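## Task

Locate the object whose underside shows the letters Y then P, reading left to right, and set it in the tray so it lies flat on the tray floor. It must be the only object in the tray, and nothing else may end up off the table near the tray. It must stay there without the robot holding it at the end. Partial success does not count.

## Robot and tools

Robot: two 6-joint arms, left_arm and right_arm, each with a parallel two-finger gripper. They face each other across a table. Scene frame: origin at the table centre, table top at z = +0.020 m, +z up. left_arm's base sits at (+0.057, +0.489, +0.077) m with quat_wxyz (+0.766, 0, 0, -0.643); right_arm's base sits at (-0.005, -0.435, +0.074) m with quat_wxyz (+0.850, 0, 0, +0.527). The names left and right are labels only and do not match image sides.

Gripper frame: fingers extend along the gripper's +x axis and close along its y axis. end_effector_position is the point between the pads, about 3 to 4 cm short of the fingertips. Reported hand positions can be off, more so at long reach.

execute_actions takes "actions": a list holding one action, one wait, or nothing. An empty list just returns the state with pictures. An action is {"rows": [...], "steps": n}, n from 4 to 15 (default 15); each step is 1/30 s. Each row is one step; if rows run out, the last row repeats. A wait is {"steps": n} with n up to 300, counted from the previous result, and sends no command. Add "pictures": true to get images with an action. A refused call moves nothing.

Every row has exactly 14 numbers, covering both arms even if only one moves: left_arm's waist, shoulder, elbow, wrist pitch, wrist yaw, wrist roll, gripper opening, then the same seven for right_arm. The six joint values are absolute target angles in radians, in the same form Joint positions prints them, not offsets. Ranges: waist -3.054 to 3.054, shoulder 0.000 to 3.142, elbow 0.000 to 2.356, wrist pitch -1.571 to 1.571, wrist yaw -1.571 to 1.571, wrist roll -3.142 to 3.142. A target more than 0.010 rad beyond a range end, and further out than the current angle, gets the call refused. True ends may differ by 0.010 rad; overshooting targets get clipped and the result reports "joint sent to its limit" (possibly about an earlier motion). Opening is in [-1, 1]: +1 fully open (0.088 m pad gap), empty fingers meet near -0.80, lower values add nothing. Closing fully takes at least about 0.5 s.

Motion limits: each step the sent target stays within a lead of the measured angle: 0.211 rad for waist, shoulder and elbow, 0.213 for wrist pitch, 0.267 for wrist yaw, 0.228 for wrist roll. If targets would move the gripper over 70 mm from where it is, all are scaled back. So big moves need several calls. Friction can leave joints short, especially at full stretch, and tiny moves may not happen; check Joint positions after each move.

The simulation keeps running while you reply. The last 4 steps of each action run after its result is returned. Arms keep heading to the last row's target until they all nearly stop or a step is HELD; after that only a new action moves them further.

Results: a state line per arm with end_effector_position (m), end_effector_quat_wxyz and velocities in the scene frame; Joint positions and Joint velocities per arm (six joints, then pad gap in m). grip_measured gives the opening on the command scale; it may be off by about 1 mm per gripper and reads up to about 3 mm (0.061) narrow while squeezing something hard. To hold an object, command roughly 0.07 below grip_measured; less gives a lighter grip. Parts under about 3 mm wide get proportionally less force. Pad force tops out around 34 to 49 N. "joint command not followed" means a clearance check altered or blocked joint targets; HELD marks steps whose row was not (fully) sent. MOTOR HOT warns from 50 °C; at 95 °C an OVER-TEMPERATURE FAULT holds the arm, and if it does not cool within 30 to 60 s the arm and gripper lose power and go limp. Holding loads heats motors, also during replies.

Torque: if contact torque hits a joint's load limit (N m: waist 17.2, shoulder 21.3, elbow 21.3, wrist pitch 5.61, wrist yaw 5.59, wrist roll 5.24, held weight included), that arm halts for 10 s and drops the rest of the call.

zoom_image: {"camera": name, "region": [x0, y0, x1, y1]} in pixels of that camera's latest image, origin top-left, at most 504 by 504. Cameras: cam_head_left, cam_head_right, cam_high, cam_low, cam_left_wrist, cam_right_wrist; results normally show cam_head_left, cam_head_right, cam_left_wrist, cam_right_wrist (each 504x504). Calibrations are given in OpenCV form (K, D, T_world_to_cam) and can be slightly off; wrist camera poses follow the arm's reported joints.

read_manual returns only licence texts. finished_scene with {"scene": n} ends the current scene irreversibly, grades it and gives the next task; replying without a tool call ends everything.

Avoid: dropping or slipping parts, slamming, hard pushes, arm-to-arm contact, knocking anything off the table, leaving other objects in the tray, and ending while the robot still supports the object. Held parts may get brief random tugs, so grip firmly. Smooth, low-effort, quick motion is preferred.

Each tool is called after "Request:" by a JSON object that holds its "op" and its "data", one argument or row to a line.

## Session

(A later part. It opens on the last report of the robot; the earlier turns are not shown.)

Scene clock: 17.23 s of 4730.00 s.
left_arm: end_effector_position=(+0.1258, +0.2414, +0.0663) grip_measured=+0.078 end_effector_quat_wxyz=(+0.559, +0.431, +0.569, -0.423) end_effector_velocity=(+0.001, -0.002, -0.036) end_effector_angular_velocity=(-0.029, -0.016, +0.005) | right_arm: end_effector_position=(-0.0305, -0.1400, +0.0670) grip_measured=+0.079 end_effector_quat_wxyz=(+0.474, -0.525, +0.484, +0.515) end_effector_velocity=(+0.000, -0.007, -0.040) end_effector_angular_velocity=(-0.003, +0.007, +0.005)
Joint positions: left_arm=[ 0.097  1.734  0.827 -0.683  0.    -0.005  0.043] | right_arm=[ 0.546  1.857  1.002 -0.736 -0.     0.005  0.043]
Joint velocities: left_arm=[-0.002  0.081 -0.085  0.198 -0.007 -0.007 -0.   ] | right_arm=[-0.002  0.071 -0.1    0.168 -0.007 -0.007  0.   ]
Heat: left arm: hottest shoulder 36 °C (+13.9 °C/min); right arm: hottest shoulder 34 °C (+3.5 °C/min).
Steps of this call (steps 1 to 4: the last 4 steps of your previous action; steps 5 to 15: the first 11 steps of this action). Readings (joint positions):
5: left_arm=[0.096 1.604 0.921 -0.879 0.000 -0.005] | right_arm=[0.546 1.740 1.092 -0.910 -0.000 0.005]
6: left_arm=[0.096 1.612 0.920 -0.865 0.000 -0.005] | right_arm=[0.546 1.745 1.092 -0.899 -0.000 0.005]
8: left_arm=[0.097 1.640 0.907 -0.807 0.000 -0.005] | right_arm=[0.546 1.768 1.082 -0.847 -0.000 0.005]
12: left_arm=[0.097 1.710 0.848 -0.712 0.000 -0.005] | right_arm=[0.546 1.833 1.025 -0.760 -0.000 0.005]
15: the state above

Now open, lift, and go to the next hovers.

Request:
{"op": "execute_actions", "data": {
  "actions": [
    {"rows": [[0.10,1.745,0.817,-0.662,0,0,-0.02,0.55,1.869,0.992,-0.717,0,0,-0.01],[0.10,1.745,0.817,-0.662,0,0,0.2,0.55,1.869,0.992,-0.717,0,0,0.2],[0.10,1.745,0.817,-0.662,0,0,0.5,0.55,1.869,0.992,-0.717,0,0,0.5],[0.10,1.745,0.817,-0.662,0,0,0.8,0.55,1.869,0.992,-0.717,0,0,0.8],[0.10,1.745,0.817,-0.662,0,0,1,0.55,1.869,0.992,-0.717,0,0,1],[0.10,1.745,0.817,-0.662,0,0,1,0.55,1.869,0.992,-0.717,0,0,1],[0.10,1.745,0.817,-0.662,0,0,1,0.55,1.869,0.992,-0.717,0,0,1],[0.10,1.725,0.83,-0.69,0,0,1,0.55,1.855,1.005,-0.74,0,0,1],[0.10,1.70,0.85,-0.73,0,0,1,0.55,1.835,1.03,-0.775,0,0,1],[0.10,1.675,0.875,-0.775,0,0,1,0.55,1.81,1.055,-0.82,0,0,1],[0.10,1.65,0.90,-0.82,0,0,1,0.55,1.785,1.085,-0.865,0,0,1],[0.10,1.62,0.93,-0.87,0,0,1,0.55,1.76,1.115,-0.91,0,0,1],[0.10,1.58,0.955,-0.92,0,0,1,0.55,1.73,1.145,-0.96,0,0,1]],"steps":15}
  ]
}}

Request:
{"op": "execute_actions", "data": {
  "actions": [
    {"rows": [[-0.10,1.47,0.91,-0.99,0,0,1,0.72,1.64,1.10,-1.01,0,0,1]],"steps":5}
  ]
}}

Request:
{"op": "execute_actions", "data": {
  "actions": [
    {"rows": [[-0.33,1.36,0.84,-1.04,0,0,1,0.92,1.55,1.02,-1.03,0,0,1]],"steps":5}
  ]
}}

Request:
{"op": "execute_actions", "data": {
  "actions": [
    {"rows": [[-0.555,1.263,0.767,-1.075,0,0,1,1.122,1.465,0.936,-1.042,0,0,1]],"steps":15}
  ],
  "pictures": true
}}

Scene clock: 18.10 s of 4730.00 s.
left_arm: end_effector_position=(+0.1247, +0.2456, +0.0756) grip_measured=+0.938 end_effector_quat_wxyz=(+0.552, +0.435, +0.575, -0.418) end_effector_velocity=(-0.012, +0.048, +0.183) end_effector_angular_velocity=(+0.212, +0.050, +0.024) | right_arm: end_effector_position=(-0.0303, -0.1420, +0.0756) grip_measured=+0.949 end_effector_quat_wxyz=(+0.470, -0.530, +0.489, +0.510) end_effector_velocity=(+0.005, -0.033, +0.179) end_effector_angular_velocity=(-0.255, -0.029, +0.005)
Joint positions: left_arm=[ 0.097  1.711  0.845 -0.746  0.    -0.005  0.085] | right_arm=[ 0.546  1.845  1.026 -0.792 -0.     0.005  0.085]
Joint velocities: left_arm=[ 0.002 -0.462  0.339 -1.018 -0.007 -0.022  0.039] | right_arm=[-0.002 -0.31   0.422 -0.989  0.007 -0.007  0.039]
Heat: left arm: hottest shoulder 36 °C (+13.3 °C/min); right arm: hottest shoulder 34 °C (+3.3 °C/min).
Steps of this call (steps 1 to 4: the last 4 steps of your previous action; steps 5 to 15: the robot went on to your last target; steps 16 to 26: the first 11 steps of this action). Readings (joint positions):
16: left_arm=[0.097 1.736 0.825 -0.664 0.000 -0.005] | right_arm=[0.546 1.858 1.000 -0.719 -0.000 0.005]
17: left_arm=[0.097 1.736 0.825 -0.664 0.000 -0.005] | right_arm=[0.546 1.858 1.000 -0.719 -0.000 0.005]
19: left_arm=[0.097 1.736 0.825 -0.664 0.000 -0.005] | right_arm=[0.546 1.858 1.000 -0.719 -0.000 0.005]
23: left_arm=[0.097 1.736 0.825 -0.666 0.000 -0.005] | right_arm=[0.546 1.858 1.000 -0.720 -0.000 0.005]
26: the state above

Scene clock: 18.27 s of 4730.00 s.
left_arm: end_effector_position=(+0.1237, +0.2368, +0.1239) grip_measured=+0.989 end_effector_quat_wxyz=(+0.571, +0.429, +0.549, -0.435) end_effector_velocity=(-0.246, -0.006, +0.274) end_effector_angular_velocity=(-0.378, -0.482, -1.117) | right_arm: end_effector_position=(-0.0345, -0.1321, +0.1266) grip_measured=+1.000 end_effector_quat_wxyz=(+0.485, -0.518, +0.466, +0.529) end_effector_velocity=(-0.225, -0.060, +0.295) end_effector_angular_velocity=(+0.539, -0.203, +0.881)
Joint positions: left_arm=[ 0.077  1.585  0.928 -0.885 -0.013 -0.005  0.087] | right_arm=[ 0.562  1.736  1.118 -0.923  0.01   0.005  0.088]
Joint velocities: left_arm=[-1.136 -1.062  0.09  -0.667 -0.374 -0.007  0.005] | right_arm=[ 0.882 -0.96   0.105 -0.549  0.256 -0.007  0.   ]
Heat: left arm: hottest shoulder 36 °C (+13.1 °C/min); right arm: hottest shoulder 34 °C (+3.3 °C/min).
Steps of this call (steps 1 to 4: the last 4 steps of your previous action; step 5: the first step of this action). Readings (joint positions):
5: the state above

Scene clock: 18.43 s of 4730.00 s.
left_arm: end_effector_position=(+0.0736, +0.2462, +0.1473) grip_measured=+0.997 end_effector_quat_wxyz=(+0.531, +0.472, +0.502, -0.493) end_effector_velocity=(-0.295, +0.148, +0.042) end_effector_angular_velocity=(-0.051, -0.391, -1.387) | right_arm: end_effector_position=(-0.0817, -0.1554, +0.1515) grip_measured=+1.000 end_effector_quat_wxyz=(+0.442, -0.548, +0.415, +0.576) end_effector_velocity=(-0.283, -0.251, +0.017) end_effector_angular_velocity=(+0.044, -0.239, +1.291)
Joint positions: left_arm=[-0.11   1.466  0.914 -0.969 -0.007 -0.005  0.088] | right_arm=[ 0.732  1.632  1.104 -0.988  0.007  0.004  0.088]
Joint velocities: left_arm=[-1.414 -0.779 -0.52  -0.183 -0.388 -0.007  0.001] | right_arm=[ 1.297 -0.623 -0.593 -0.051  0.242 -0.007  0.   ]
Heat: left arm: hottest shoulder 36 °C (+13.0 °C/min); right arm: hottest shoulder 34 °C (+3.3 °C/min).
Steps of this call (steps 1 to 4: the last 4 steps of your previous action; step 5: the first step of this action). Readings (joint positions):
5: the state above

Scene clock: 18.93 s of 4730.00 s.
left_arm: end_effector_position=(-0.0120, +0.3144, +0.1511) grip_measured=+0.998 end_effector_quat_wxyz=(+0.400, +0.581, +0.399, -0.586) end_effector_velocity=(-0.004, +0.008, -0.001) end_effector_angular_velocity=(-0.000, -0.008, -0.034) | right_arm: end_effector_position=(-0.1502, -0.2469, +0.1513) grip_measured=+1.000 end_effector_quat_wxyz=(+0.313, -0.631, +0.314, +0.636) end_effector_velocity=(-0.004, -0.013, -0.003) end_effector_angular_velocity=(-0.036, +0.019, +0.044)
Joint positions: left_arm=[-0.548  1.271  0.778 -1.072  0.003 -0.005  0.088] | right_arm=[ 1.115  1.473  0.949 -1.041 -0.004  0.003  0.088]
Joint velocities: left_arm=[-0.042 -0.022 -0.017 -0.007 -0.007 -0.007 -0.   ] | right_arm=[ 0.022 -0.012 -0.022 -0.007 -0.037 -0.022  0.   ]
Heat: left arm: hottest shoulder 36 °C (+12.7 °C/min); right arm: hottest shoulder 34 °C (+3.2 °C/min).
Steps of this call (steps 1 to 4: the last 4 steps of your previous action; steps 5 to 15: the first 11 steps of this action). Readings (joint positions):
5: left_arm=[-0.334 1.360 0.844 -1.027 -0.006 -0.005] | right_arm=[0.930 1.552 1.024 -1.017 0.007 0.004]
6: left_arm=[-0.393 1.335 0.825 -1.043 -0.006 -0.005] | right_arm=[0.984 1.529 1.001 -1.027 0.007 0.004]
8: left_arm=[-0.492 1.293 0.796 -1.068 0.005 -0.005] | right_arm=[1.073 1.493 0.968 -1.041 -0.004 0.003]
12: left_arm=[-0.542 1.274 0.782 -1.070 0.004 -0.005] | right_arm=[1.112 1.475 0.952 -1.041 -0.004 0.003]
15: the state above
camera_calibration (this result's frames):
cam_left_wrist: T_world_to_cam=[[-0.950899, 0.309021, 0.0172532, -0.108208], [0.297654, 0.897796, 0.3246, -0.297357], [0.0848185, 0.313797, -0.945694, 0.119183], [0, 0, 0, 1]] pos_world=[-0.0244947, 0.263005, 0.211099]
cam_right_wrist: T_world_to_cam=[[0.762618, 0.645397, -0.0433177, 0.294405], [0.621083, -0.711885, 0.327835, -0.0978327], [0.180746, -0.276917, -0.943741, 0.182596], [0, 0, 0, 1]] pos_world=[-0.19676, -0.20909, 0.21715]

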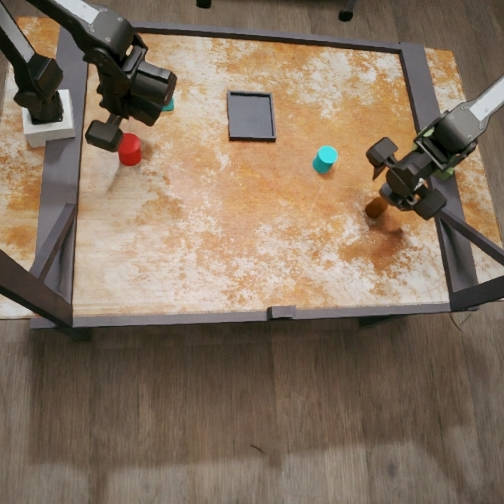

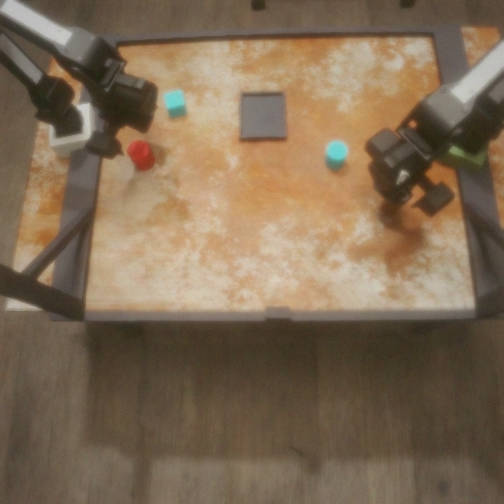

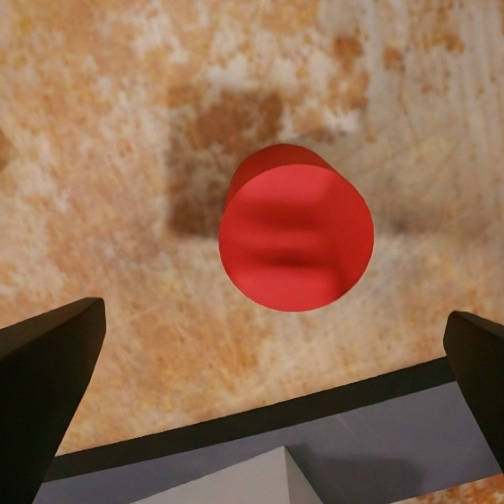

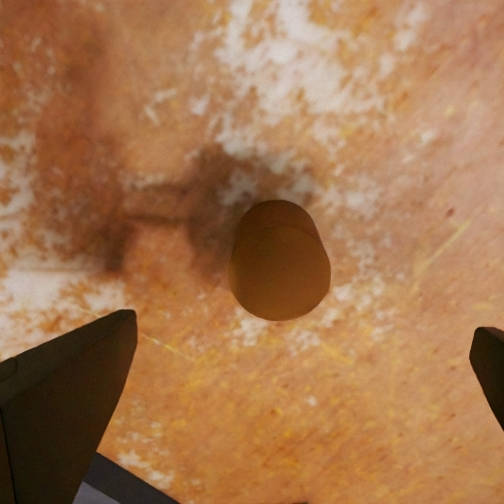

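Request:
{"op": "execute_actions", "data": {
  "actions": [
    {"rows": [[-0.585,1.29,0.76,-1.04,0,0,1,1.135,1.485,0.92,-1.01,0,0,1],[-0.61,1.315,0.75,-1.005,0,0,1,1.145,1.505,0.90,-0.97,0,0,1],[-0.622,1.34,0.735,-0.97,0,0,1,1.147,1.525,0.875,-0.925,0,0,1],[-0.622,1.362,0.71,-0.92,0,0,1,1.147,1.547,0.85,-0.88,0,0,1],[-0.622,1.385,0.685,-0.87,0,0,1,1.147,1.57,0.825,-0.835,0,0,1],[-0.622,1.41,0.66,-0.82,0,0,1,1.147,1.592,0.80,-0.79,0,0,1],[-0.622,1.435,0.635,-0.775,0,0,1,1.147,1.612,0.775,-0.75,0,0,1],[-0.622,1.457,0.61,-0.73,0,0,1,1.147,1.628,0.752,-0.715,0,0,1],[-0.622,1.476,0.59,-0.695,0,0,1,1.147,1.64,0.734,-0.69,0,0,1],[-0.622,1.49,0.573,-0.668,0,0,1,1.147,1.648,0.722,-0.67,0,0,1],[-0.622,1.498,0.563,-0.652,0,0,1,1.147,1.652,0.715,-0.66,0,0,1],[-0.622,1.502,0.559,-0.646,0,0,1,1.147,1.654,0.713,-0.655,0,0,1]],"steps":15}
  ]
}}

Request:
{"op": "execute_actions", "data": {
  "actions": [
    {"steps":6}
  ],
  "pictures": true
}}

Scene clock: 19.97 s of 4730.00 s.
left_arm: end_effector_position=(-0.0277, +0.3107, +0.0807) grip_measured=+0.998 end_effector_quat_wxyz=(+0.379, +0.597, +0.379, -0.597) end_effector_velocity=(+0.035, +0.075, -0.205) end_effector_angular_velocity=(+0.259, -0.132, +0.015) | right_arm: end_effector_position=(-0.1536, -0.2528, +0.0757) grip_measured=+1.000 end_effector_quat_wxyz=(+0.302, -0.642, +0.308, +0.634) end_effector_velocity=(+0.058, -0.072, -0.179) end_effector_angular_velocity=(-0.219, -0.168, -0.010)
Joint positions: left_arm=[-0.618  1.457  0.612 -0.726 -0.001 -0.005  0.088] | right_arm=[ 1.143  1.62   0.757 -0.72  -0.003  0.003  0.088]
Joint velocities: left_arm=[-0.007  0.505 -0.554  0.769 -0.007 -0.022  0.   ] | right_arm=[-0.002  0.354 -0.501  0.579 -0.007  0.007  0.   ]
Heat: left arm: hottest shoulder 36 °C (+12.0 °C/min); right arm: hottest shoulder 34 °C (+3.0 °C/min).
Steps of this call (steps 1 to 4: the last 4 steps of your previous action; steps 5 to 15: the robot went on to your last target; steps 16 to 20: nothing new was sent; steps 21 to 31: the first 11 steps of this action). Readings (joint positions):
21: left_arm=[-0.557 1.271 0.776 -1.069 0.001 -0.005] | right_arm=[1.120 1.471 0.945 -1.036 -0.003 0.003]
22: left_arm=[-0.568 1.277 0.772 -1.054 -0.001 -0.005] | right_arm=[1.124 1.473 0.937 -1.018 -0.003 0.003]
24: left_arm=[-0.597 1.306 0.757 -0.994 -0.001 -0.005] | right_arm=[1.135 1.490 0.910 -0.957 -0.003 0.003]
28: left_arm=[-0.616 1.395 0.677 -0.833 -0.001 -0.005] | right_arm=[1.142 1.571 0.821 -0.805 -0.003 0.003]
31: the state above

Scene clock: 20.17 s of 4730.00 s.
left_arm: end_effector_position=(-0.0262, +0.3143, +0.0662) grip_measured=+0.998 end_effector_quat_wxyz=(+0.377, +0.600, +0.380, -0.595) end_effector_velocity=(-0.008, -0.011, -0.008) end_effector_angular_velocity=(-0.056, +0.035, +0.000) | right_arm: end_effector_position=(-0.1526, -0.2542, +0.0650) grip_measured=+1.000 end_effector_quat_wxyz=(+0.303, -0.640, +0.307, +0.636) end_effector_velocity=(-0.014, +0.013, -0.000) end_effector_angular_velocity=(+0.060, +0.077, +0.019)
Joint positions: left_arm=[-0.619  1.492  0.571 -0.657 -0.001 -0.005  0.088] | right_arm=[ 1.143  1.64   0.725 -0.664 -0.003  0.003  0.088]
Joint velocities: left_arm=[-0.007  0.022 -0.022  0.11   0.007 -0.007  0.   ] | right_arm=[-0.002 -0.007 -0.007  0.095 -0.022 -0.022  0.   ]
Heat: left arm: hottest shoulder 36 °C (+11.9 °C/min); right arm: hottest shoulder 34 °C (+3.0 °C/min).
Kept back: nothing.
Steps of this call (steps 1 to 4: the last 4 steps of your previous action; steps 5 to 6: the robot went on to your last target). Readings (joint positions):
1: left_arm=[-0.618 1.471 0.596 -0.704 -0.001 -0.005] | right_arm=[1.143 1.629 0.744 -0.703 -0.003 0.003]
2: left_arm=[-0.619 1.480 0.585 -0.689 -0.001 -0.005] | right_arm=[1.143 1.636 0.735 -0.690 -0.003 0.003]
4: left_arm=[-0.619 1.489 0.573 -0.669 -0.001 -0.005] | right_arm=[1.143 1.640 0.727 -0.673 -0.003 0.003]
6: the state above
camera_calibration (this result's frames):
cam_left_wrist: T_world_to_cam=[[-0.926879, 0.375136, 0.0129639, -0.140037], [0.357181, 0.870844, 0.337716, -0.256319], [0.1154, 0.317653, -0.941159, 0.0394239], [0, 0, 0, 1]] pos_world=[-0.042795, 0.263224, 0.125483]
cam_right_wrist: T_world_to_cam=[[0.744773, 0.665916, -0.0432345, 0.299728], [0.637404, -0.690713, 0.341513, -0.0662429], [0.197556, -0.281908, -0.938882, 0.10052], [0, 0, 0, 1]] pos_world=[-0.200864, -0.217011, 0.129958]

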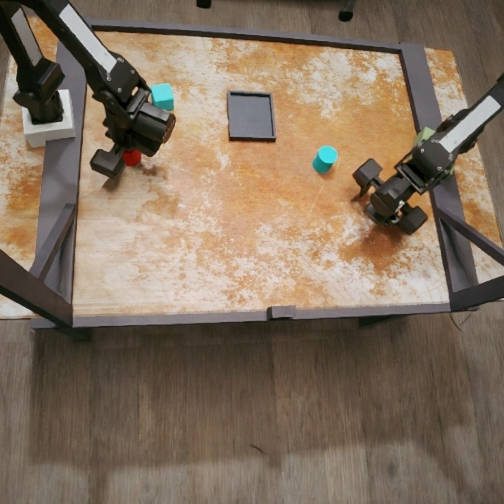

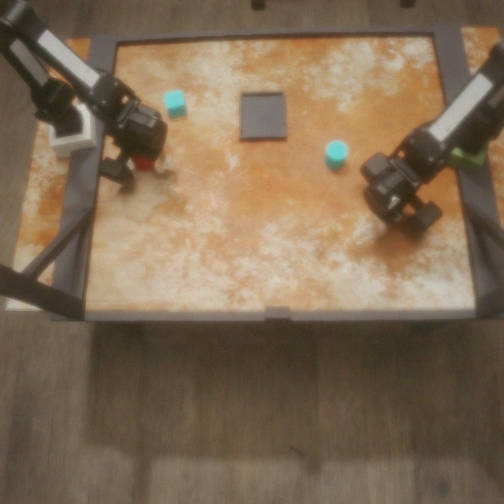

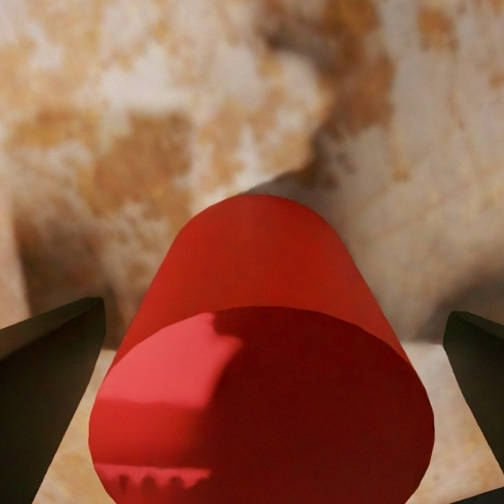

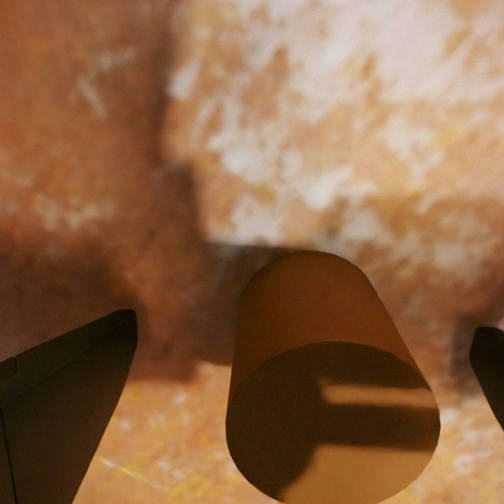

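Request:
{"op": "execute_actions", "data": {
  "actions": [
    {"rows": [[-0.622,1.502,0.559,-0.646,0,0,0.8,1.147,1.654,0.713,-0.655,0,0,0.7],[-0.622,1.502,0.559,-0.646,0,0,0.65,1.147,1.654,0.713,-0.655,0,0,0.45],[-0.622,1.502,0.559,-0.646,0,0,0.5,1.147,1.654,0.713,-0.655,0,0,0.2],[-0.622,1.502,0.559,-0.646,0,0,0.45,1.147,1.654,0.713,-0.655,0,0,0.1],[-0.622,1.502,0.559,-0.646,0,0,0.4,1.147,1.654,0.713,-0.655,0,0,0.1],[-0.622,1.502,0.559,-0.646,0,0,0.36,1.147,1.654,0.713,-0.655,0,0,0.05],[-0.622,1.502,0.559,-0.646,0,0,0.32,1.147,1.654,0.713,-0.655,0,0,0.0],[-0.622,1.502,0.559,-0.646,0,0,0.28,1.147,1.654,0.713,-0.655,0,0,-0.05],[-0.622,1.502,0.559,-0.646,0,0,0.24,1.147,1.654,0.713,-0.655,0,0,-0.1],[-0.622,1.502,0.559,-0.646,0,0,0.2,1.147,1.654,0.713,-0.655,0,0,-0.15],[-0.622,1.502,0.559,-0.646,0,0,0.2,1.147,1.654,0.713,-0.655,0,0,-0.2]],"steps":15}
  ]
}}

Request:
{"op": "execute_actions", "data": {
  "actions": [
    {"steps":5}
  ]
}}

Scene clock: 20.77 s of 4730.00 s.
left_arm: end_effector_position=(-0.0264, +0.3138, +0.0652) grip_measured=+0.281 end_effector_quat_wxyz=(+0.378, +0.599, +0.379, -0.596) end_effector_velocity=(-0.000, +0.000, +0.001) end_effector_angular_velocity=(-0.001, -0.008, +0.015) | right_arm: end_effector_position=(-0.1530, -0.2539, +0.0643) grip_measured=-0.052 end_effector_quat_wxyz=(+0.303, -0.639, +0.306, +0.637) end_effector_velocity=(+0.001, -0.002, +0.000) end_effector_angular_velocity=(-0.010, +0.001, +0.005)
Joint positions: left_arm=[-0.619  1.494  0.568 -0.649 -0.001 -0.005  0.053] | right_arm=[ 1.143  1.641  0.723 -0.658 -0.003  0.003  0.036]
Joint velocities: left_arm=[-0.007 -0.002  0.002 -0.007 -0.007 -0.022 -0.046] | right_arm=[-0.002 -0.002 -0.002 -0.007 -0.007 -0.007 -0.073]
Heat: left arm: hottest shoulder 36 °C (+11.6 °C/min); right arm: hottest shoulder 34 °C (+2.9 °C/min).
Steps of this call (steps 1 to 7: the robot went on to your last target; steps 8 to 18: the first 11 steps of this action). Readings (joint positions):
8: left_arm=[-0.619 1.494 0.568 -0.649 -0.001 -0.005] | right_arm=[1.143 1.641 0.723 -0.658 -0.003 0.003]
9: left_arm=[-0.619 1.494 0.568 -0.649 -0.001 -0.005] | right_arm=[1.143 1.641 0.723 -0.658 -0.003 0.003]
11: left_arm=[-0.619 1.494 0.568 -0.649 -0.001 -0.005] | right_arm=[1.143 1.641 0.723 -0.658 -0.003 0.003]
15: left_arm=[-0.619 1.494 0.568 -0.649 -0.001 -0.005] | right_arm=[1.143 1.641 0.723 -0.657 -0.003 0.003]
18: the state above

Scene clock: 20.93 s of 4730.00 s.
left_arm: end_effector_position=(-0.0264, +0.3138, +0.0652) grip_measured=+0.220 end_effector_quat_wxyz=(+0.378, +0.599, +0.379, -0.596) end_effector_velocity=(-0.000, +0.003, -0.000) end_effector_angular_velocity=(+0.010, +0.003, -0.010) | right_arm: end_effector_position=(-0.1530, -0.2539, +0.0643) grip_measured=-0.050 end_effector_quat_wxyz=(+0.303, -0.639, +0.306, +0.637) end_effector_velocity=(-0.000, -0.001, +0.001) end_effector_angular_velocity=(-0.006, +0.004, -0.024)
Joint positions: left_arm=[-0.619  1.494  0.568 -0.649 -0.001 -0.005  0.05 ] | right_arm=[ 1.143  1.641  0.723 -0.658 -0.003  0.003  0.037]
Joint velocities: left_arm=[-0.002 -0.002 -0.002 -0.007  0.007  0.007 -0.005] | right_arm=[-0.002 -0.002  0.002 -0.007 -0.007  0.022 -0.   ]
Heat: left arm: hottest shoulder 36 °C (+11.5 °C/min); right arm: hottest shoulder 34 °C (+2.9 °C/min).
Kept back: nothing.
Steps of this call (steps 1 to 4: the last 4 steps of your previous action; step 5: the robot went on to your last target). Readings (joint positions):
1: left_arm=[-0.619 1.494 0.568 -0.649 -0.001 -0.005] | right_arm=[1.143 1.641 0.723 -0.658 -0.003 0.003]
2: left_arm=[-0.619 1.494 0.568 -0.649 -0.001 -0.005] | right_arm=[1.143 1.641 0.723 -0.658 -0.003 0.003]
4: left_arm=[-0.619 1.494 0.568 -0.649 -0.001 -0.005] | right_arm=[1.143 1.641 0.723 -0.658 -0.003 0.003]
5: the state above

Request:
{"op": "execute_actions", "data": {
  "actions": [
    {"rows": [[-0.622,1.502,0.559,-0.646,0,0,0.14,1.147,1.654,0.713,-0.655,0,0,-0.13],[-0.622,1.502,0.559,-0.646,0,0,0.13,1.147,1.654,0.713,-0.655,0,0,-0.13],[-0.622,1.49,0.57,-0.67,0,0,0.13,1.147,1.64,0.725,-0.68,0,0,-0.13],[-0.622,1.47,0.595,-0.71,0,0,0.13,1.147,1.62,0.75,-0.72,0,0,-0.13],[-0.622,1.44,0.625,-0.77,0,0,0.13,1.147,1.60,0.78,-0.76,0,0,-0.13],[-0.622,1.41,0.655,-0.83,0,0,0.13,1.147,1.58,0.805,-0.80,0,0,-0.13],[-0.622,1.38,0.68,-0.88,0,0,0.13,1.147,1.56,0.83,-0.84,0,0,-0.13]],"steps":12}
  ]
}}

Request:
{"op": "execute_actions", "data": {
  "actions": [
    {"rows": [[-0.53,1.29,0.645,-0.585,0,0,0.13,0.96,1.43,0.76,-0.56,0,0,-0.13]],"steps":5}
  ]
}}

Request:
{"op": "execute_actions", "data": {
  "actions": [
    {"rows": [[-0.43,1.21,0.61,-0.29,0,0,0.13,0.77,1.295,0.69,-0.28,0,0,-0.13]],"steps":5}
  ]
}}

Request:
{"op": "execute_actions", "data": {
  "actions": [
    {"rows": [[-0.335,1.12,0.575,0.0,0,0,0.13,0.58,1.16,0.62,0.0,0,0,-0.13]],"steps":5}
  ]
}}

Request:
{"op": "execute_actions", "data": {
  "actions": [
    {"rows": [[-0.241,1.035,0.538,0.297,0,0,0.13,0.394,1.031,0.549,0.282,0,0,-0.13]],"steps":14}
  ],
  "pictures": true
}}

Scene clock: 21.80 s of 4730.00 s.
left_arm: end_effector_position=(-0.0235, +0.3201, +0.0892) grip_measured=+0.189 end_effector_quat_wxyz=(+0.371, +0.610, +0.386, -0.585) end_effector_velocity=(-0.046, -0.094, +0.223) end_effector_angular_velocity=(-0.471, +0.233, +0.005) | right_arm: end_effector_position=(-0.1515, -0.2557, +0.0851) grip_measured=-0.050 end_effector_quat_wxyz=(+0.298, -0.649, +0.311, +0.627) end_effector_velocity=(-0.074, +0.090, +0.207) end_effector_angular_velocity=(+0.376, +0.316, +0.005)
Joint positions: left_arm=[-0.619  1.429  0.628 -0.812 -0.001 -0.005  0.048] | right_arm=[ 1.143  1.602  0.782 -0.786 -0.003  0.003  0.037]
Joint velocities: left_arm=[-0.002 -0.642  0.535 -0.652  0.007 -0.007 -0.   ] | right_arm=[-0.002 -0.476  0.505 -0.491 -0.007 -0.007 -0.   ]
Heat: left arm: hottest shoulder 36 °C (+11.0 °C/min); right arm: hottest shoulder 34 °C (+2.8 °C/min).
Steps of this call (steps 1 to 15: the robot went on to your last target; steps 16 to 18: nothing new was sent; steps 19 to 26: the first 8 steps of this action). Readings (joint positions):
19: left_arm=[-0.619 1.494 0.568 -0.649 -0.001 -0.005] | right_arm=[1.143 1.641 0.723 -0.658 -0.003 0.003]
20: left_arm=[-0.619 1.494 0.568 -0.649 -0.001 -0.005] | right_arm=[1.143 1.641 0.723 -0.658 -0.003 0.003]
22: left_arm=[-0.619 1.492 0.572 -0.663 -0.001 -0.005] | right_arm=[1.143 1.640 0.728 -0.674 -0.003 0.003]
26: the state above

Scene clock: 21.97 s of 4730.00 s.
left_arm: end_effector_position=(-0.0290, +0.3046, +0.1077) grip_measured=+0.189 end_effector_quat_wxyz=(+0.390, +0.580, +0.374, -0.610) end_effector_velocity=(-0.036, -0.352, +0.029) end_effector_angular_velocity=(-1.943, +1.006, +0.640) | right_arm: end_effector_position=(-0.1596, -0.2398, +0.1049) grip_measured=-0.050 end_effector_quat_wxyz=(+0.316, -0.613, +0.304, +0.657) end_effector_velocity=(+0.030, +0.383, +0.041) end_effector_angular_velocity=(+1.625, +1.518, -1.140)
Joint positions: left_arm=[-0.607  1.371  0.666 -0.818  0.005 -0.005  0.048] | right_arm=[ 1.123  1.542  0.812 -0.777 -0.012  0.002  0.037]
Joint velocities: left_arm=[ 0.637 -0.623 -0.452  2.015  0.095 -0.007 -0.   ] | right_arm=[-1.16  -0.794 -0.725  2.147 -0.198 -0.007  0.   ]
Heat: left arm: hottest shoulder 36 °C (+10.9 °C/min); right arm: hottest shoulder 34 °C (+2.7 °C/min).
Steps of this call (steps 1 to 4: the last 4 steps of your previous action; step 5: the first step of this action). Readings (joint positions):
5: the state above

Scene clock: 22.13 s of 4730.00 s.
left_arm: end_effector_position=(-0.0309, +0.2520, +0.1299) grip_measured=+0.189 end_effector_quat_wxyz=(+0.468, +0.469, +0.332, -0.672) end_effector_velocity=(+0.082, -0.331, +0.156) end_effector_angular_velocity=(-1.942, +0.826, +0.792) | right_arm: end_effector_position=(-0.1429, -0.1799, +0.1326) grip_measured=-0.051 end_effector_quat_wxyz=(+0.421, -0.483, +0.294, +0.709) end_effector_velocity=(+0.250, +0.379, +0.202) end_effector_angular_velocity=(+1.937, +1.261, -1.418)
Joint positions: left_arm=[-0.525  1.287  0.646 -0.582  0.007 -0.005  0.048] | right_arm=[ 0.95   1.422  0.764 -0.545 -0.011  0.002  0.037]
Joint velocities: left_arm=[ 0.823 -0.676 -0.466  1.897  0.11  -0.007 -0.   ] | right_arm=[-1.487 -1.082 -0.808  2.029 -0.212  0.007  0.   ]
Heat: left arm: hottest shoulder 36 °C (+10.8 °C/min); right arm: hottest shoulder 34 °C (+2.7 °C/min).
Steps of this call (steps 1 to 4: the last 4 steps of your previous action; step 5: the first step of this action). Readings (joint positions):
5: the state above

Scene clock: 22.30 s of 4730.00 s.
left_arm: end_effector_position=(-0.0191, +0.1998, +0.1693) grip_measured=+0.189 end_effector_quat_wxyz=(+0.549, +0.342, +0.269, -0.714) end_effector_velocity=(+0.140, -0.254, +0.289) end_effector_angular_velocity=(-2.011, +0.678, +0.651) | right_arm: end_effector_position=(-0.1030, -0.1264, +0.1771) grip_measured=-0.051 end_effector_quat_wxyz=(+0.533, -0.339, +0.253, +0.732) end_effector_velocity=(+0.369, +0.245, +0.285) end_effector_angular_velocity=(+1.982, +0.820, -1.263)
Joint positions: left_arm=[-0.428  1.209  0.618 -0.309  0.006 -0.005  0.048] | right_arm=[ 0.763  1.29   0.7   -0.284 -0.01   0.002  0.037]
Joint velocities: left_arm=[ 0.759 -0.72  -0.427  1.824  0.183 -0.007  0.   ] | right_arm=[-1.433 -1.018 -0.764  1.883 -0.256 -0.007 -0.   ]
Heat: left arm: hottest shoulder 36 °C (+10.8 °C/min); right arm: hottest shoulder 34 °C (+2.7 °C/min).
Steps of this call (steps 1 to 4: the last 4 steps of your previous action; step 5: the first step of this action). Readings (joint positions):
5: the state above

Scene clock: 22.77 s of 4730.00 s.
left_arm: end_effector_position=(+0.0325, +0.1455, +0.3016) grip_measured=+0.189 end_effector_quat_wxyz=(+0.678, +0.074, +0.072, -0.728) end_effector_velocity=(+0.005, +0.001, -0.001) end_effector_angular_velocity=(-0.065, +0.010, +0.021) | right_arm: end_effector_position=(+0.0158, -0.0907, +0.3055) grip_measured=-0.051 end_effector_quat_wxyz=(+0.725, -0.067, +0.072, +0.681) end_effector_velocity=(+0.013, -0.006, -0.019) end_effector_angular_velocity=(+0.017, +0.005, -0.045)
Joint positions: left_arm=[-0.246  1.039  0.554  0.278 -0.002 -0.005  0.048] | right_arm=[0.402 1.034 0.57  0.267 0.004 0.002 0.037]
Joint velocities: left_arm=[ 0.012 -0.002 -0.061  0.125 -0.007 -0.007 -0.   ] | right_arm=[-0.037 -0.002 -0.095  0.11   0.007  0.007 -0.   ]
Heat: left arm: hottest shoulder 36 °C (+10.5 °C/min); right arm: hottest shoulder 34 °C (+2.6 °C/min).
Steps of this call (steps 1 to 4: the last 4 steps of your previous action; steps 5 to 14: the first 10 steps of this action). Readings (joint positions):
5: left_arm=[-0.333 1.121 0.585 -0.029 0.006 -0.005] | right_arm=[0.575 1.159 0.633 -0.018 -0.010 0.002]
6: left_arm=[-0.307 1.099 0.572 0.028 0.005 -0.005] | right_arm=[0.525 1.126 0.610 0.039 -0.009 0.002]
8: left_arm=[-0.266 1.066 0.557 0.151 -0.002 -0.005] | right_arm=[0.443 1.074 0.581 0.157 0.004 0.002]
12: left_arm=[-0.247 1.039 0.556 0.264 -0.002 -0.005] | right_arm=[0.405 1.035 0.575 0.256 0.004 0.002]
14: the state above
camera_calibration (this result's frames):
cam_left_wrist: T_world_to_cam=[[-0.995482, 0.0716767, 0.0622713, 0.00610479], [-0.0160582, 0.519298, -0.854442, 0.213107], [-0.093581, -0.851582, -0.515801, 0.356488], [0, 0, 0, 1]] pos_world=[0.0428598, 0.192475, 0.365585]
cam_right_wrist: T_world_to_cam=[[0.999088, -0.0137278, 0.0404432, -0.0153628], [0.0276317, -0.514295, -0.857168, 0.24897], [0.0325667, 0.857504, -0.513446, 0.315154], [0, 0, 0, 1]] pos_world=[-0.00179426, -0.142412, 0.375846]

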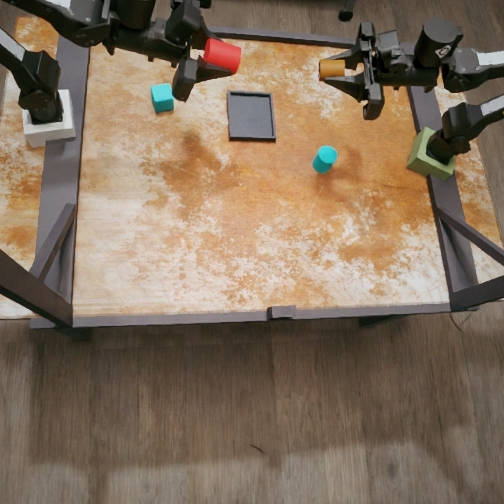

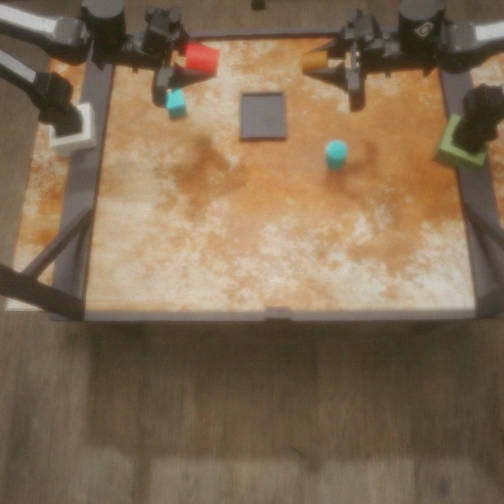

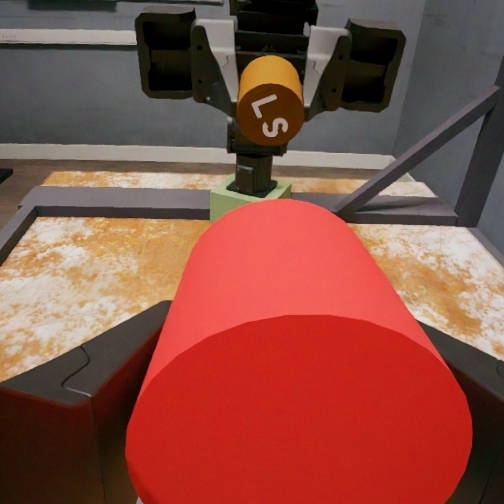

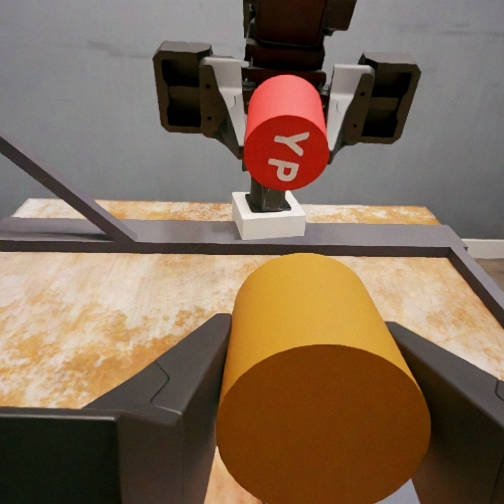

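Request:
{"op": "zoom_image", "data": {
  "camera": "cam_right_wrist",
  "region": [225, 60, 355, 200]
}}

Region (225, 60, 355, 200) of cam_right_wrist's 504x504 image, scaled by 3.600, with more detail than that image has; it fills the left 468 columns of this view, and the rest is white.

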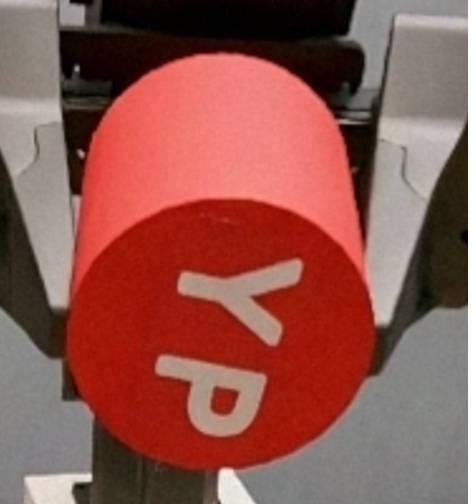

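Request:
{"op": "execute_actions", "data": {
  "actions": [
    {"rows": [[-0.22,1.21,0.76,-0.10,0,0,0.13,0.58,1.16,0.62,0.0,0,0,-0.13]],"steps":5}
  ]
}}

Request:
{"op": "execute_actions", "data": {
  "actions": [
    {"rows": [[-0.20,1.40,0.98,-0.45,0,0.01,0.13,0.77,1.295,0.69,-0.28,0,0,-0.13]],"steps":5}
  ]
}}

Request:
{"op": "execute_actions", "data": {
  "actions": [
    {"rows": [[-0.18,1.58,1.19,-0.75,0,0.02,0.13,0.96,1.43,0.76,-0.56,0,0,-0.13]],"steps":5}
  ]
}}

Request:
{"op": "execute_actions", "data": {
  "actions": [
    {"rows": [[-0.165,1.76,1.41,-0.98,0,0.03,0.13,1.147,1.56,0.83,-0.84,0,0,-0.13]],"steps":5}
  ]
}}

Request:
{"op": "execute_actions", "data": {
  "actions": [
    {"rows": [[-0.145,1.95,1.62,-1.13,0,0.04,0.13,1.147,1.575,0.81,-0.81,0,0,-0.13]],"steps":5}
  ]
}}

Request:
{"op": "execute_actions", "data": {
  "actions": [
    {"rows": [[-0.13,2.13,1.83,-1.23,0,0.05,0.13,1.147,1.605,0.77,-0.75,0,0,-0.13]],"steps":5}
  ]
}}

Request:
{"op": "execute_actions", "data": {
  "actions": [
    {"rows": [[-0.108,2.32,2.04,-1.30,0,0.06,0.13,1.147,1.625,0.745,-0.71,0,0,-0.13],[-0.108,2.32,2.04,-1.30,0,0.06,0.13,1.147,1.635,0.73,-0.685,0,0,-0.13],[-0.108,2.32,2.04,-1.30,0,0.06,0.13,1.147,1.642,0.72,-0.668,0,0,-0.13],[-0.108,2.32,2.04,-1.30,0,0.06,0.13,1.147,1.646,0.715,-0.66,0,0,-0.13]],"steps":15}
  ],
  "pictures": true
}}

Scene clock: 24.10 s of 4730.00 s.
left_arm: end_effector_position=(+0.0336, +0.1408, +0.2976) grip_measured=+0.189 end_effector_quat_wxyz=(+0.678, +0.089, +0.086, -0.725) end_effector_velocity=(+0.034, -0.173, -0.132) end_effector_angular_velocity=(+1.835, -0.112, +0.120) | right_arm: end_effector_position=(+0.0108, -0.0894, +0.2965) grip_measured=-0.051 end_effector_quat_wxyz=(+0.721, -0.082, +0.085, +0.683) end_effector_velocity=(-0.388, +0.063, -0.245) end_effector_angular_velocity=(-1.580, +0.042, +1.102)
Joint positions: left_arm=[-0.241  1.066  0.585  0.234 -0.    -0.005  0.048] | right_arm=[0.421 1.049 0.575 0.238 0.015 0.002 0.037]
Joint velocities: left_arm=[ 0.139  1.028  1.541 -2.352  0.022 -0.007  0.   ] | right_arm=[ 1.15   0.53   0.613 -1.663  0.051 -0.007 -0.   ]
Heat: left arm: hottest shoulder 36 °C (+10.0 °C/min); right arm: hottest shoulder 34 °C (+2.5 °C/min).
Steps of this call (steps 1 to 4: the last 4 steps of your previous action; steps 5 to 30: the robot went on to your last target; steps 31 to 39: nothing new was sent; step 40: the first step of this action). Readings (joint positions):
40: the state above

Scene clock: 24.27 s of 4730.00 s.
left_arm: end_effector_position=(+0.0396, +0.1248, +0.2657) grip_measured=+0.189 end_effector_quat_wxyz=(+0.667, +0.186, +0.179, -0.699) end_effector_velocity=(+0.049, -0.135, -0.232) end_effector_angular_velocity=(+2.073, -0.149, +0.130) | right_arm: end_effector_position=(-0.0462, -0.0943, +0.2325) grip_measured=-0.051 end_effector_quat_wxyz=(+0.641, -0.200, +0.176, +0.719) end_effector_velocity=(-0.418, -0.067, -0.348) end_effector_angular_velocity=(-1.871, -0.292, +1.176)
Joint positions: left_arm=[-0.222  1.218  0.765 -0.068 -0.    -0.003  0.048] | right_arm=[0.585 1.162 0.62  0.003 0.009 0.002 0.037]
Joint velocities: left_arm=[ 0.149  1.419  1.546 -2.205 -0.007  0.051 -0.   ] | right_arm=[ 1.287  0.926  0.549 -1.516  0.125  0.007 -0.   ]
Heat: left arm: hottest shoulder 36 °C (+9.9 °C/min); right arm: hottest shoulder 34 °C (+2.5 °C/min).
Steps of this call (steps 1 to 4: the last 4 steps of your previous action; step 5: the first step of this action). Readings (joint positions):
5: the state above

Scene clock: 24.43 s of 4730.00 s.
left_arm: end_effector_position=(+0.0464, +0.1155, +0.2339) grip_measured=+0.189 end_effector_quat_wxyz=(+0.639, +0.286, +0.274, -0.659) end_effector_velocity=(+0.052, -0.025, -0.204) end_effector_angular_velocity=(+2.124, -0.142, +0.064) | right_arm: end_effector_position=(-0.1028, -0.1263, +0.1738) grip_measured=-0.051 end_effector_quat_wxyz=(+0.538, -0.340, +0.247, +0.731) end_effector_velocity=(-0.346, -0.249, -0.306) end_effector_angular_velocity=(-1.983, -0.812, +1.219)
Joint positions: left_arm=[-0.202  1.404  0.973 -0.383  0.     0.005  0.048] | right_arm=[ 0.771  1.293  0.684 -0.259  0.008  0.002  0.037]
Joint velocities: left_arm=[ 0.139  1.346  1.57  -2.352 -0.007  0.11  -0.   ] | right_arm=[ 1.35   0.994  0.667 -1.81   0.212 -0.007 -0.   ]
Heat: left arm: hottest shoulder 36 °C (+9.8 °C/min); right arm: hottest shoulder 34 °C (+2.5 °C/min).
Steps of this call (steps 1 to 4: the last 4 steps of your previous action; step 5: the first step of this action). Readings (joint positions):
5: the state above

Scene clock: 24.60 s of 4730.00 s.
left_arm: end_effector_position=(+0.0538, +0.1164, +0.2095) grip_measured=+0.189 end_effector_quat_wxyz=(+0.598, +0.374, +0.362, -0.609) end_effector_velocity=(+0.041, +0.070, -0.167) end_effector_angular_velocity=(+2.268, -0.071, +0.024) | right_arm: end_effector_position=(-0.1433, -0.1814, +0.1291) grip_measured=-0.051 end_effector_quat_wxyz=(+0.422, -0.490, +0.288, +0.706) end_effector_velocity=(-0.219, -0.393, -0.214) end_effector_angular_velocity=(-1.953, -1.338, +1.369)
Joint positions: left_arm=[-0.182  1.585  1.183 -0.694  0.     0.015  0.048] | right_arm=[ 0.964  1.428  0.756 -0.537  0.008  0.002  0.037]
Joint velocities: left_arm=[ 0.105  1.36   1.619 -2.527 -0.007  0.095 -0.   ] | right_arm=[ 1.448  1.048  0.735 -2.044  0.242 -0.007 -0.   ]
Heat: left arm: hottest shoulder 36 °C (+9.8 °C/min); right arm: hottest elbow 35 °C (+4.9 °C/min).
Steps of this call (steps 1 to 4: the last 4 steps of your previous action; step 5: the first step of this action). Readings (joint positions):
5: the state above

Scene clock: 24.77 s of 4730.00 s.
left_arm: end_effector_position=(+0.0598, +0.1176, +0.1944) grip_measured=+0.189 end_effector_quat_wxyz=(+0.551, +0.444, +0.434, -0.558) end_effector_velocity=(+0.041, +0.096, -0.093) end_effector_angular_velocity=(+2.215, -0.017, +0.005) | right_arm: end_effector_position=(-0.1602, -0.2399, +0.1054) grip_measured=-0.051 end_effector_quat_wxyz=(+0.318, -0.614, +0.299, +0.658) end_effector_velocity=(+0.027, -0.131, -0.076) end_effector_angular_velocity=(-0.590, -0.439, +0.221)
Joint positions: left_arm=[-0.166  1.765  1.397 -0.971  0.     0.025  0.048] | right_arm=[ 1.13   1.539  0.811 -0.774 -0.004  0.002  0.037]
Joint velocities: left_arm=[ 0.11   1.404  1.761 -2.571 -0.007  0.11  -0.   ] | right_arm=[ 0.227  0.291 -0.012 -0.432 -0.022  0.007 -0.   ]
Heat: left arm: hottest shoulder 36 °C (+9.7 °C/min); right arm: hottest elbow 35 °C (+4.8 °C/min).
Steps of this call (steps 1 to 4: the last 4 steps of your previous action; step 5: the first step of this action). Readings (joint positions):
5: the state above

Scene clock: 24.93 s of 4730.00 s.
left_arm: end_effector_position=(+0.0674, +0.1008, +0.1826) grip_measured=+0.189 end_effector_quat_wxyz=(+0.520, +0.480, +0.475, -0.523) end_effector_velocity=(+0.040, +0.018, -0.096) end_effector_angular_velocity=(+1.765, +0.031, +0.006) | right_arm: end_effector_position=(-0.1577, -0.2471, +0.0982) grip_measured=-0.051 end_effector_quat_wxyz=(+0.307, -0.630, +0.303, +0.645) end_effector_velocity=(-0.024, +0.021, -0.078) end_effector_angular_velocity=(+0.119, +0.105, +0.025)
Joint positions: left_arm=[-0.147  1.952  1.612 -1.143  0.     0.035  0.048] | right_arm=[ 1.14   1.564  0.805 -0.79  -0.004  0.002  0.037]
Joint velocities: left_arm=[ 0.1    1.463  1.785 -2.088 -0.007  0.095 -0.   ] | right_arm=[ 0.017  0.159 -0.203  0.52  -0.007 -0.007 -0.   ]
Heat: left arm: hottest shoulder 36 °C (+9.6 °C/min); right arm: hottest elbow 35 °C (+4.8 °C/min).
Steps of this call (steps 1 to 4: the last 4 steps of your previous action; step 5: the first step of this action). Readings (joint positions):
5: the state above

Scene clock: 25.43 s of 4730.00 s.
left_arm: end_effector_position=(+0.0864, +0.0430, +0.1458) grip_measured=+0.189 end_effector_quat_wxyz=(+0.500, +0.500, +0.506, -0.494) end_effector_velocity=(+0.001, -0.020, +0.031) end_effector_angular_velocity=(-0.086, +0.002, -0.005) | right_arm: end_effector_position=(-0.1530, -0.2539, +0.0664) grip_measured=-0.051 end_effector_quat_wxyz=(+0.303, -0.639, +0.306, +0.638) end_effector_velocity=(-0.005, +0.005, +0.000) end_effector_angular_velocity=(+0.024, +0.029, -0.010)
Joint positions: left_arm=[-0.108  2.308  2.021 -1.296  0.     0.053  0.048] | right_arm=[ 1.143  1.634  0.725 -0.665 -0.004  0.002  0.037]
Joint velocities: left_arm=[ 0.002 -0.002  0.12  -0.037  0.007  0.007 -0.   ] | right_arm=[-0.002 -0.002 -0.002  0.037 -0.007  0.007  0.   ]
Heat: left arm: hottest shoulder 36 °C (+9.4 °C/min); right arm: hottest elbow 35 °C (+4.7 °C/min).
Steps of this call (steps 1 to 4: the last 4 steps of your previous action; steps 5 to 15: the first 11 steps of this action). Readings (joint positions):
5: left_arm=[-0.131 2.135 1.826 -1.251 0.000 0.045] | right_arm=[1.143 1.594 0.778 -0.750 -0.004 0.002]
6: left_arm=[-0.127 2.178 1.886 -1.266 0.000 0.048] | right_arm=[1.143 1.599 0.768 -0.729 -0.004 0.002]
8: left_arm=[-0.118 2.250 1.971 -1.260 0.000 0.051] | right_arm=[1.143 1.616 0.749 -0.696 -0.004 0.002]
12: left_arm=[-0.108 2.303 2.009 -1.292 0.000 0.053] | right_arm=[1.143 1.633 0.726 -0.673 -0.004 0.002]
15: the state above
camera_calibration (this result's frames):
cam_left_wrist: T_world_to_cam=[[-0.997543, -0.0686115, 0.0141572, 0.0900003], [-0.0596884, 0.93817, 0.340991, -0.0544387], [-0.0366777, 0.339308, -0.93996, 0.199586], [0, 0, 0, 1]] pos_world=[0.0938502, -0.0104731, 0.204891]
cam_right_wrist: T_world_to_cam=[[0.743576, 0.66722, -0.0437332, 0.300063], [0.639883, -0.691081, 0.33609, -0.0656372], [0.194023, -0.277892, -0.940814, 0.10259], [0, 0, 0, 1]] pos_world=[-0.201024, -0.217059, 0.131701]

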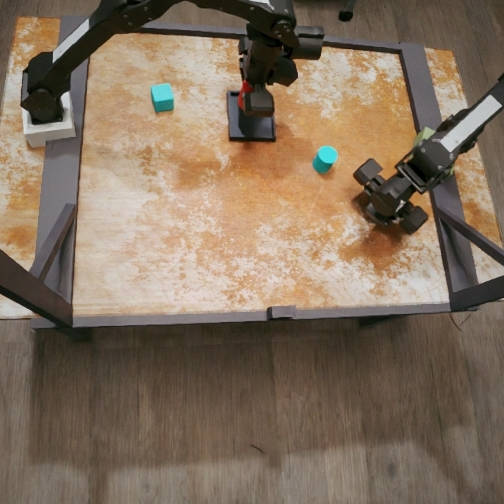

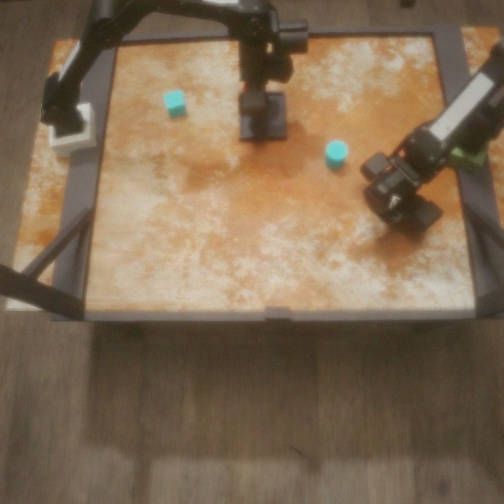

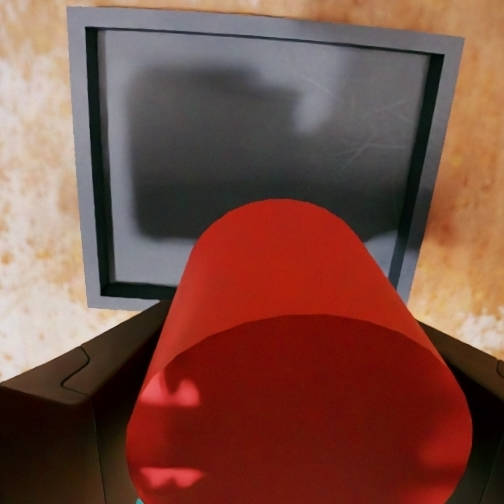

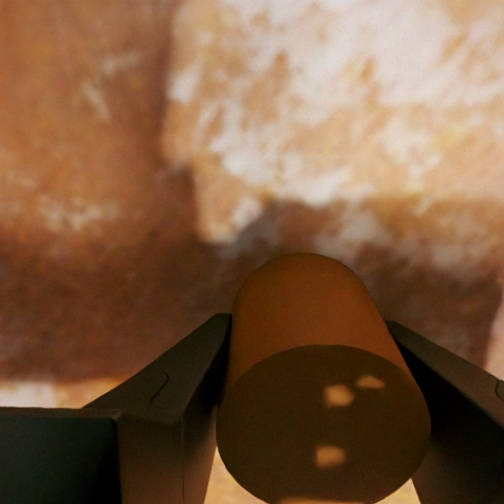

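Request:
{"op": "execute_actions", "data": {
  "actions": [
    {"rows": [[-0.108,2.335,2.04,-1.28,0,0.06,0.13,1.147,1.65,0.715,-0.657,0,0,-0.13],[-0.108,2.355,2.035,-1.255,0,0.06,0.13,1.147,1.65,0.715,-0.657,0,0,-0.13],[-0.108,2.375,2.025,-1.225,0,0.06,0.13,1.147,1.65,0.715,-0.657,0,0,-0.13],[-0.108,2.39,2.01,-1.2,0,0.06,0.13,1.147,1.65,0.715,-0.657,0,0,0.05],[-0.108,2.399,1.995,-1.18,0,0.06,0.13,1.147,1.65,0.715,-0.657,0,0,0.3],[-0.108,2.406,1.98,-1.16,0,0.06,0.13,1.147,1.65,0.715,-0.657,0,0,0.55],[-0.108,2.412,1.965,-1.14,0,0.06,0.13,1.147,1.65,0.715,-0.657,0,0,0.8],[-0.108,2.418,1.95,-1.122,0,0.06,0.13,1.147,1.65,0.715,-0.657,0,0,1],[-0.108,2.422,1.938,-1.106,0,0.06,0.13,1.147,1.65,0.715,-0.657,0,0,1],[-0.108,2.425,1.928,-1.094,0,0.06,0.13,1.147,1.65,0.715,-0.657,0,0,1],[-0.108,2.428,1.92,-1.085,0,0.06,0.13,1.147,1.65,0.715,-0.657,0,0,1]],"steps":15}
  ]
}}

Request:
{"op": "execute_actions", "data": {
  "actions": [
    {"steps":6}
  ],
  "pictures": true
}}

Scene clock: 26.67 s of 4730.00 s.
left_arm: end_effector_position=(+0.0873, +0.0285, +0.0854) grip_measured=+0.189 end_effector_quat_wxyz=(+0.502, +0.498, +0.504, -0.496) end_effector_velocity=(-0.005, +0.037, -0.188) end_effector_angular_velocity=(+0.202, +0.021, -0.010) | right_arm: end_effector_position=(-0.1534, -0.2534, +0.0655) grip_measured=+0.751 end_effector_quat_wxyz=(+0.303, -0.638, +0.306, +0.638) end_effector_velocity=(+0.002, -0.005, +0.000) end_effector_angular_velocity=(-0.022, -0.008, +0.010)
Joint positions: left_arm=[-0.108  2.407  1.953 -1.121  0.     0.054  0.048] | right_arm=[ 1.143  1.637  0.725 -0.66  -0.004  0.002  0.076]
Joint velocities: left_arm=[-0.002  0.217 -0.374  0.388  0.007  0.007 -0.   ] | right_arm=[ 0.002 -0.002 -0.002 -0.022 -0.007 -0.007  0.175]
Heat: left arm: hottest shoulder 37 °C (+11.2 °C/min); right arm: hottest elbow 35 °C (+4.5 °C/min).
Steps of this call (steps 1 to 4: the last 4 steps of your previous action; steps 5 to 26: the robot went on to your last target; steps 27 to 37: the first 11 steps of this action). Readings (joint positions):
27: left_arm=[-0.108 2.309 2.032 -1.297 0.000 0.054] | right_arm=[1.143 1.634 0.725 -0.662 -0.004 0.002]
28: left_arm=[-0.108 2.314 2.032 -1.290 0.000 0.054] | right_arm=[1.143 1.635 0.725 -0.661 -0.004 0.002]
30: left_arm=[-0.108 2.332 2.032 -1.248 0.000 0.054] | right_arm=[1.143 1.637 0.725 -0.660 -0.004 0.002]
34: left_arm=[-0.108 2.378 1.995 -1.169 0.000 0.054] | right_arm=[1.143 1.637 0.725 -0.660 -0.004 0.002]
37: the state above

Scene clock: 26.87 s of 4730.00 s.
left_arm: end_effector_position=(+0.0875, +0.0259, +0.0807) grip_measured=+0.189 end_effector_quat_wxyz=(+0.505, +0.495, +0.500, -0.499) end_effector_velocity=(-0.000, +0.003, -0.001) end_effector_angular_velocity=(+0.013, -0.006, +0.005) | right_arm: end_effector_position=(-0.1534, -0.2534, +0.0655) grip_measured=+0.990 end_effector_quat_wxyz=(+0.303, -0.638, +0.306, +0.638) end_effector_velocity=(-0.000, -0.001, +0.001) end_effector_angular_velocity=(-0.007, +0.004, +0.005)
Joint positions: left_arm=[-0.108  2.41   1.939 -1.091  0.     0.054  0.048] | right_arm=[ 1.143  1.637  0.725 -0.66  -0.004  0.002  0.088]
Joint velocities: left_arm=[-0.002 -0.002 -0.007 -0.007 -0.007 -0.007 -0.   ] | right_arm=[-0.002 -0.002  0.002 -0.007 -0.007 -0.007  0.012]
Heat: left arm: hottest shoulder 37 °C (+11.2 °C/min); right arm: hottest elbow 35 °C (+4.5 °C/min).
Kept back: nothing.
Steps of this call (steps 1 to 4: the last 4 steps of your previous action; steps 5 to 6: the robot went on to your last target). Readings (joint positions):
1: left_arm=[-0.108 2.410 1.947 -1.114 0.000 0.054] | right_arm=[1.143 1.637 0.725 -0.660 -0.004 0.002]
2: left_arm=[-0.108 2.410 1.943 -1.105 0.000 0.054] | right_arm=[1.143 1.637 0.725 -0.660 -0.004 0.002]
4: left_arm=[-0.108 2.410 1.942 -1.094 0.000 0.054] | right_arm=[1.143 1.637 0.725 -0.660 -0.004 0.002]
6: the state above
camera_calibration (this result's frames):
cam_left_wrist: T_world_to_cam=[[-0.997588, -0.0679447, 0.0142185, 0.0908465], [-0.0597666, 0.94488, 0.321916, -0.0148412], [-0.0353072, 0.320289, -0.946662, 0.145127], [0, 0, 0, 1]] pos_world=[0.0948644, -0.0262868, 0.140872]
cam_right_wrist: T_world_to_cam=[[0.743544, 0.667259, -0.043678, 0.299996], [0.640125, -0.691379, 0.335014, -0.0647432], [0.193343, -0.277057, -0.9412, 0.102083], [0, 0, 0, 1]] pos_world=[-0.201353, -0.216654, 0.130873]

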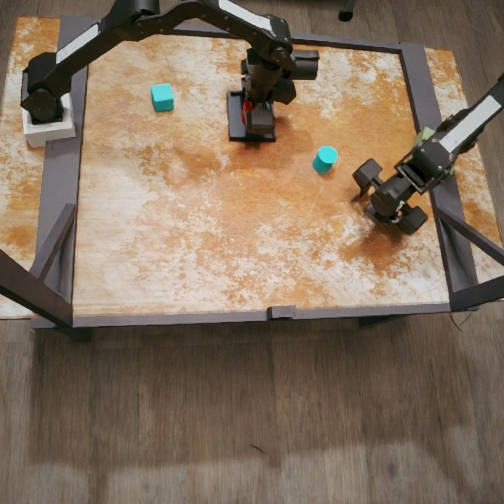

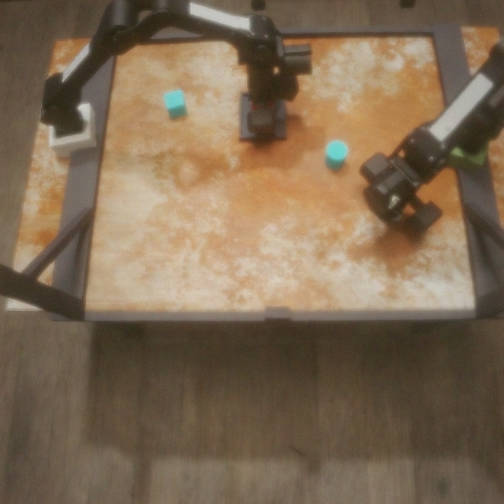

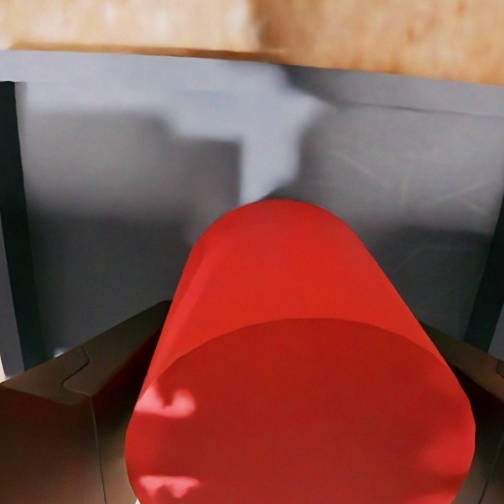

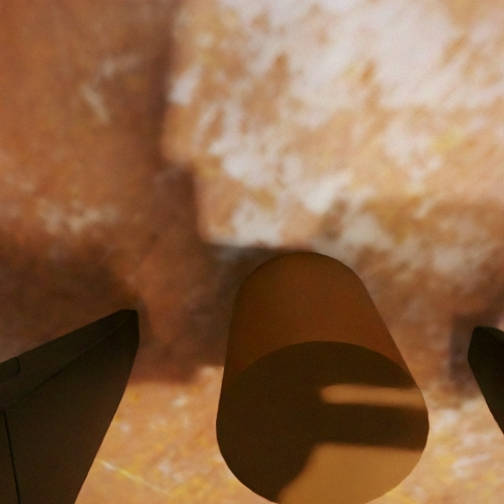

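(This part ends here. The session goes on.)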